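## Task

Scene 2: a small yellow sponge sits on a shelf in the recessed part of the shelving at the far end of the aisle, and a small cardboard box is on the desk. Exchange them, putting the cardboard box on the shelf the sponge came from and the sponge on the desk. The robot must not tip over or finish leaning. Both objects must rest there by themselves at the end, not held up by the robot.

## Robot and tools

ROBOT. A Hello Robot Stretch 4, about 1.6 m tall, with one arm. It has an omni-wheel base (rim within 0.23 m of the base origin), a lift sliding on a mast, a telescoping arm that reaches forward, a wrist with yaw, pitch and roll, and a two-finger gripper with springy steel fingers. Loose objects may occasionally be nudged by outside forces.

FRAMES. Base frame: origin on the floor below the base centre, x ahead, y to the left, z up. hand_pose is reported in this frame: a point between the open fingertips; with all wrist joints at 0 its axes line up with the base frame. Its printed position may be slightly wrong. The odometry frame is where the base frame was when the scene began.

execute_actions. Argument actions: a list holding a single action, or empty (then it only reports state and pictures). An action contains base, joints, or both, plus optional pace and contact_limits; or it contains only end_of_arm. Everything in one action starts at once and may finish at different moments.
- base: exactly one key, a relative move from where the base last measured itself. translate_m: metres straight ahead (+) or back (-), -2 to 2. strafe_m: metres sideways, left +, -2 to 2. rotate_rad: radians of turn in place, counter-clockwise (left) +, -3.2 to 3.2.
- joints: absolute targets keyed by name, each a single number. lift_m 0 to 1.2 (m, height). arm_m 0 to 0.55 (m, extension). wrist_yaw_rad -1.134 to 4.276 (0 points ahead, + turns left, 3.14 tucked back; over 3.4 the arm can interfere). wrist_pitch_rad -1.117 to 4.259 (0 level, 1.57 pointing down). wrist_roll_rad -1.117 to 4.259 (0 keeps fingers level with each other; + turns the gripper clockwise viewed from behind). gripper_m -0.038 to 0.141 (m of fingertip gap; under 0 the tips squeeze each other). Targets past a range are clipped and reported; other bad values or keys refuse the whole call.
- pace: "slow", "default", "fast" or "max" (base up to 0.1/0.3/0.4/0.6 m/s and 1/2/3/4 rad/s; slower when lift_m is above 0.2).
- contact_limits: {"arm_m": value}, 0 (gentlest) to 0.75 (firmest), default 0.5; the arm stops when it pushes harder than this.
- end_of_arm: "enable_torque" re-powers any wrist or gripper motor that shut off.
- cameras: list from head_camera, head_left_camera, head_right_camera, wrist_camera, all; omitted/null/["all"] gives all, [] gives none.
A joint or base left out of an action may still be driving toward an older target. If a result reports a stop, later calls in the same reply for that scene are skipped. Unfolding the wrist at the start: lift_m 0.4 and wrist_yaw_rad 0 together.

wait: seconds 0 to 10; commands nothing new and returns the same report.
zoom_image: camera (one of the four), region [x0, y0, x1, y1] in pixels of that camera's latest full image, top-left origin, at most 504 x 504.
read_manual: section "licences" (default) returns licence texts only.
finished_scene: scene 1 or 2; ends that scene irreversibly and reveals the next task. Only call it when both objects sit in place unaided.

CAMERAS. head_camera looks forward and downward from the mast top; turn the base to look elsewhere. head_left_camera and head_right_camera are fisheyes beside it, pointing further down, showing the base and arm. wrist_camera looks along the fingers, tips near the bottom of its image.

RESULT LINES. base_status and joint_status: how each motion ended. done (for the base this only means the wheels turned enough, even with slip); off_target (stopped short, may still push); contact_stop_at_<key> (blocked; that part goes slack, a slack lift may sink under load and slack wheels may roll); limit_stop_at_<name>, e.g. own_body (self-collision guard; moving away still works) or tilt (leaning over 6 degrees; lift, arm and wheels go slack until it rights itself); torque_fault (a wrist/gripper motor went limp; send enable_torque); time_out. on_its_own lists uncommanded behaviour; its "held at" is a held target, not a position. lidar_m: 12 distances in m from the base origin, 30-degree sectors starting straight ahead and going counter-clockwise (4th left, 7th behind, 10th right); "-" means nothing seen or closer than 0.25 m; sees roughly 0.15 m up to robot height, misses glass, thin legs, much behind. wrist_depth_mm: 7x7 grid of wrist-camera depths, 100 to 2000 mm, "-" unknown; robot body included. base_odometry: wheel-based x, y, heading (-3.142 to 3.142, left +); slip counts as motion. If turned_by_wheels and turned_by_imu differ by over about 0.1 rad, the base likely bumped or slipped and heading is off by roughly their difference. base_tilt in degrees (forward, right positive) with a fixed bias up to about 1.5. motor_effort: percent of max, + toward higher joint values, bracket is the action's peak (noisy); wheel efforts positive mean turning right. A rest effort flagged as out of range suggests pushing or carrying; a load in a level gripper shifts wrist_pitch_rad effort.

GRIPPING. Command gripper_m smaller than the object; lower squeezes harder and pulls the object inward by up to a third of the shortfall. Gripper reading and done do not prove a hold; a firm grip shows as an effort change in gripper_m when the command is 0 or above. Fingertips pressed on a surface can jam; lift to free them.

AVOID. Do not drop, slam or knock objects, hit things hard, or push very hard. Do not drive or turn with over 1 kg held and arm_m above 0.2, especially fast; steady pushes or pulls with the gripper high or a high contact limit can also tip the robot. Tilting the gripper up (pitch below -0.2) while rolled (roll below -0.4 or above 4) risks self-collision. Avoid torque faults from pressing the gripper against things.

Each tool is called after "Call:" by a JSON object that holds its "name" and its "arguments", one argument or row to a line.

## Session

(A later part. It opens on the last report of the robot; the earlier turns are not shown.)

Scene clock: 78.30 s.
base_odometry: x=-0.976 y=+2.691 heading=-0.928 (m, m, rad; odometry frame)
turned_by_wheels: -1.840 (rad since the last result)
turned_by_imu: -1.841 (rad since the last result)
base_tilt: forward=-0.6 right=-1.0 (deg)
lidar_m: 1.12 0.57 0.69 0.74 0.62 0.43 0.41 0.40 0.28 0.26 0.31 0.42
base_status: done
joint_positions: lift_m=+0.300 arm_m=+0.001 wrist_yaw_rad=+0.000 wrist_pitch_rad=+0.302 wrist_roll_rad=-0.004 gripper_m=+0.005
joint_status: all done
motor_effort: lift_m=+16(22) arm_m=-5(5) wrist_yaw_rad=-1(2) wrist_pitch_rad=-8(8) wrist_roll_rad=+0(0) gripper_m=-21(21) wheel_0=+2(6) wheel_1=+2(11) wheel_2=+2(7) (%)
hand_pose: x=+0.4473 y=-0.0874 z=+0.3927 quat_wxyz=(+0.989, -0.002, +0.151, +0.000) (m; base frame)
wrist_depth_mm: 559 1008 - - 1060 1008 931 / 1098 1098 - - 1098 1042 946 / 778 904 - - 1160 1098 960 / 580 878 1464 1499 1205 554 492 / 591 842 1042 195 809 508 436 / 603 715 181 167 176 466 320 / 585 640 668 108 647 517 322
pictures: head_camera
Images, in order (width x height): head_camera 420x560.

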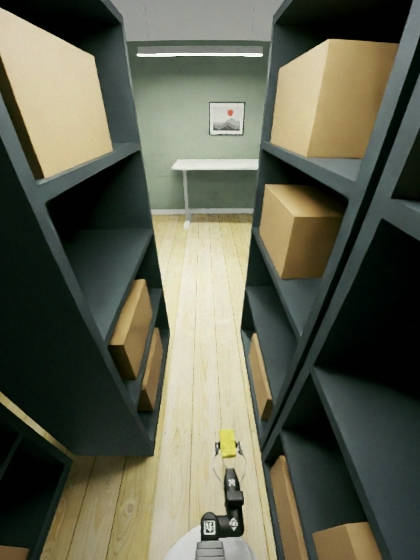

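Call:
{"name": "execute_actions", "arguments": {
  "actions": [
    {"base":{"translate_m":2.0},"joints":{"lift_m":0.92},"pace":"max"}
  ],
  "cameras": []
}}

Call:
{"name": "execute_actions", "arguments": {
  "actions": [
    {"base":{"translate_m":0.8},"joints":{"arm_m":0.46},"pace":"fast"}
  ],
  "cameras": ["head_camera","wrist_camera"]
}}

Scene clock: 85.97 s.
base_odometry: x=+0.224 y=+1.091 heading=-0.927 (m, m, rad; odometry frame)
turned_by_wheels: +0.000 (rad since the last result)
turned_by_imu: +0.002 (rad since the last result)
base_tilt: forward=-0.6 right=-1.0 (deg)
lidar_m: 1.52 1.57 1.91 1.87 0.80 0.65 1.15 0.63 0.80 1.84 1.92 1.58
base_status: done
joint_positions: lift_m=+0.920 arm_m=+0.001 wrist_yaw_rad=+0.000 wrist_pitch_rad=+0.302 wrist_roll_rad=-0.004 gripper_m=+0.005
joint_status: all done
motor_effort: lift_m=+23(28) arm_m=-5(5) wrist_yaw_rad=-1(2) wrist_pitch_rad=-7(6) wrist_roll_rad=+0(0) gripper_m=-21(20) wheel_0=+1(8) wheel_1=+0(6) wheel_2=+0(14) (%)
hand_pose: x=+0.4473 y=-0.0874 z=+1.0121 quat_wxyz=(+0.989, -0.002, +0.151, +0.000) (m; base frame)
wrist_depth_mm: 1863 1983 1921 1921 1921 1863 1863 / - - - 1983 1921 - - / - - - - - - - / - - - - - - - / - - - 196 - - - / 1708 1661 182 167 176 1808 1863 / 1464 1366 1464 109 1499 1397 1537
pictures: none
No camera images: the call's "cameras" was empty. Leave "cameras" out to get every camera's image.

Scene clock: 89.53 s.
base_odometry: x=+0.704 y=+0.451 heading=-0.927 (m, m, rad; odometry frame)
turned_by_wheels: +0.000 (rad since the last result)
turned_by_imu: +0.001 (rad since the last result)
base_tilt: forward=-0.6 right=-1.0 (deg)
lidar_m: 0.71 0.71 1.93 1.84 1.96 1.42 1.39 1.42 1.93 1.81 1.01 0.73
base_status: done
joint_positions: lift_m=+0.920 arm_m=+0.459 wrist_yaw_rad=+0.000 wrist_pitch_rad=+0.302 wrist_roll_rad=-0.004 gripper_m=+0.005
joint_status: all done
motor_effort: lift_m=+23(23) arm_m=+5(6) wrist_yaw_rad=-2(0) wrist_pitch_rad=-5(5) wrist_roll_rad=+0(0) gripper_m=-21(21) wheel_0=+1(7) wheel_1=+0(6) wheel_2=+2(11) (%)
hand_pose: x=+0.9054 y=-0.0874 z=+1.0121 quat_wxyz=(+0.989, -0.002, +0.150, +0.000) (m; base frame)
wrist_depth_mm: 750 750 759 750 741 741 732 / 798 778 778 788 788 768 759 / 809 809 820 809 809 809 798 / 508 508 521 530 535 535 544 / 362 366 370 195 357 379 382 / 279 270 181 167 176 281 293 / 232 224 236 109 237 228 248
pictures: head_camera, wrist_camera
Images, in order (width x height): head_camera 420x560, wrist_camera 616x392.

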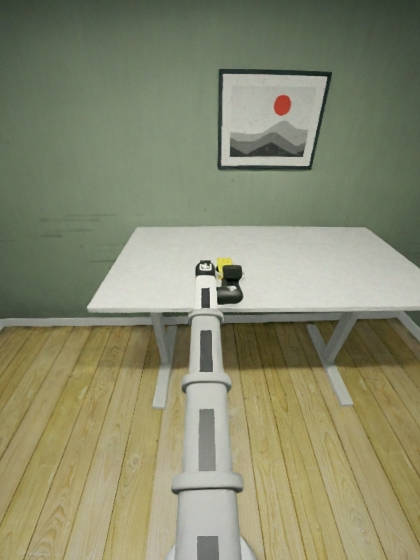

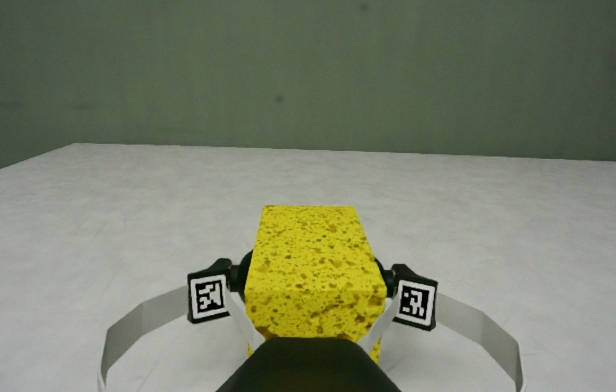

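Call:
{"name": "execute_actions", "arguments": {
  "actions": [
    {"joints":{"lift_m":0.883}}
  ],
  "cameras": []
}}

Call:
{"name": "execute_actions", "arguments": {
  "actions": [
    {"joints":{"gripper_m":0.11}}
  ],
  "cameras": []
}}

Call:
{"name": "execute_actions", "arguments": {
  "actions": [
    {"joints":{"arm_m":0.3,"lift_m":0.92},"pace":"fast"}
  ],
  "cameras": ["wrist_camera"]
}}

Scene clock: 92.77 s.
base_odometry: x=+0.704 y=+0.451 heading=-0.927 (m, m, rad; odometry frame)
turned_by_wheels: +0.000 (rad since the last result)
turned_by_imu: +0.001 (rad since the last result)
base_tilt: forward=-0.7 right=-1.0 (deg)
lidar_m: 0.70 0.72 1.94 1.85 1.97 1.41 1.39 1.43 1.90 1.82 0.96 0.76
base_status: not commanded
joint_positions: lift_m=+0.883 arm_m=+0.459 wrist_yaw_rad=+0.000 wrist_pitch_rad=+0.302 wrist_roll_rad=-0.004 gripper_m=+0.005
joint_status: all done
motor_effort: lift_m=+16(22) arm_m=+5(5) wrist_yaw_rad=-1(1) wrist_pitch_rad=-7(9) wrist_roll_rad=+0(0) gripper_m=-22(19) wheel_0=+1(1) wheel_1=+1(0) wheel_2=+2(2) (%)
hand_pose: x=+0.9054 y=-0.0874 z=+0.9757 quat_wxyz=(+0.989, -0.002, +0.151, +0.000) (m; base frame)
wrist_depth_mm: 759 750 750 741 741 732 732 / 788 798 788 788 778 778 778 / 668 683 691 707 723 741 798 / 404 404 415 421 430 433 439 / 289 290 294 195 285 306 307 / 224 215 182 167 175 225 235 / 185 179 187 108 189 183 193
pictures: none
No camera images: the call's "cameras" was empty. Leave "cameras" out to get every camera's image.

Scene clock: 94.63 s.
base_odometry: x=+0.704 y=+0.451 heading=-0.927 (m, m, rad; odometry frame)
turned_by_wheels: +0.000 (rad since the last result)
turned_by_imu: +0.001 (rad since the last result)
base_tilt: forward=-0.6 right=-0.9 (deg)
lidar_m: 0.70 0.73 1.96 1.86 1.98 1.43 1.36 1.40 1.93 1.82 1.03 0.74
base_status: not commanded
joint_positions: lift_m=+0.883 arm_m=+0.459 wrist_yaw_rad=+0.000 wrist_pitch_rad=+0.302 wrist_roll_rad=-0.004 gripper_m=+0.110
joint_status: all done
motor_effort: lift_m=+16(16) arm_m=+5(5) wrist_yaw_rad=-1(2) wrist_pitch_rad=-5(6) wrist_roll_rad=+0(0) gripper_m=+0(23) wheel_0=+1(1) wheel_1=+0(0) wheel_2=+2(2) (%)
hand_pose: x=+0.9054 y=-0.0874 z=+0.9757 quat_wxyz=(+0.989, -0.002, +0.151, +0.000) (m; base frame)
wrist_depth_mm: 759 750 741 750 741 741 741 / 788 788 788 788 768 759 768 / 676 676 691 715 723 750 809 / 404 410 415 421 424 430 442 / 290 293 281 206 301 306 304 / 224 219 198 182 195 225 236 / 185 184 187 108 193 190 193
pictures: none
No camera images: the call's "cameras" was empty. Leave "cameras" out to get every camera's image.

Scene clock: 95.97 s.
base_odometry: x=+0.704 y=+0.451 heading=-0.927 (m, m, rad; odometry frame)
turned_by_wheels: +0.000 (rad since the last result)
turned_by_imu: +0.000 (rad since the last result)
base_tilt: forward=-0.6 right=-1.0 (deg)
lidar_m: 0.72 0.73 1.95 1.84 1.98 1.41 1.40 1.42 1.95 1.81 1.00 0.75
base_status: not commanded
joint_positions: lift_m=+0.920 arm_m=+0.301 wrist_yaw_rad=+0.000 wrist_pitch_rad=+0.302 wrist_roll_rad=-0.004 gripper_m=+0.110
joint_status: all done
motor_effort: lift_m=+25(26) arm_m=-5(5) wrist_yaw_rad=+0(2) wrist_pitch_rad=-7(5) wrist_roll_rad=+0(0) gripper_m=-4(1) wheel_0=+1(1) wheel_1=+1(0) wheel_2=+2(2) (%)
hand_pose: x=+0.7472 y=-0.0875 z=+1.0120 quat_wxyz=(+0.989, -0.002, +0.151, +0.000) (m; base frame)
wrist_depth_mm: 904 904 891 878 904 878 878 / 946 946 917 931 931 904 946 / 960 842 866 878 917 931 946 / 504 508 517 427 535 544 554 / 362 368 375 349 377 382 384 / 279 274 264 290 267 282 294 / 236 233 236 109 245 238 243
pictures: wrist_camera
Images, in order (width x height): wrist_camera 616x392.

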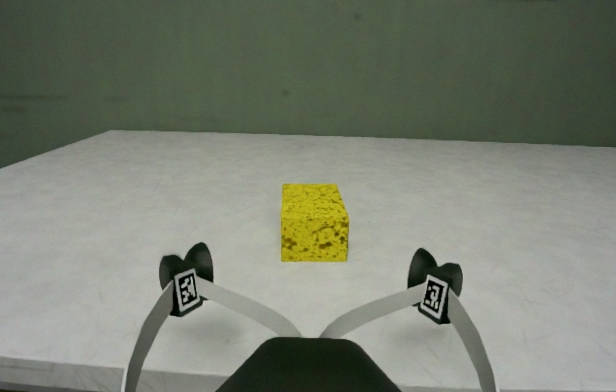

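Call:
{"name": "finished_scene", "arguments": {
  "scene": 2
}}

The scene is finished: the task was done.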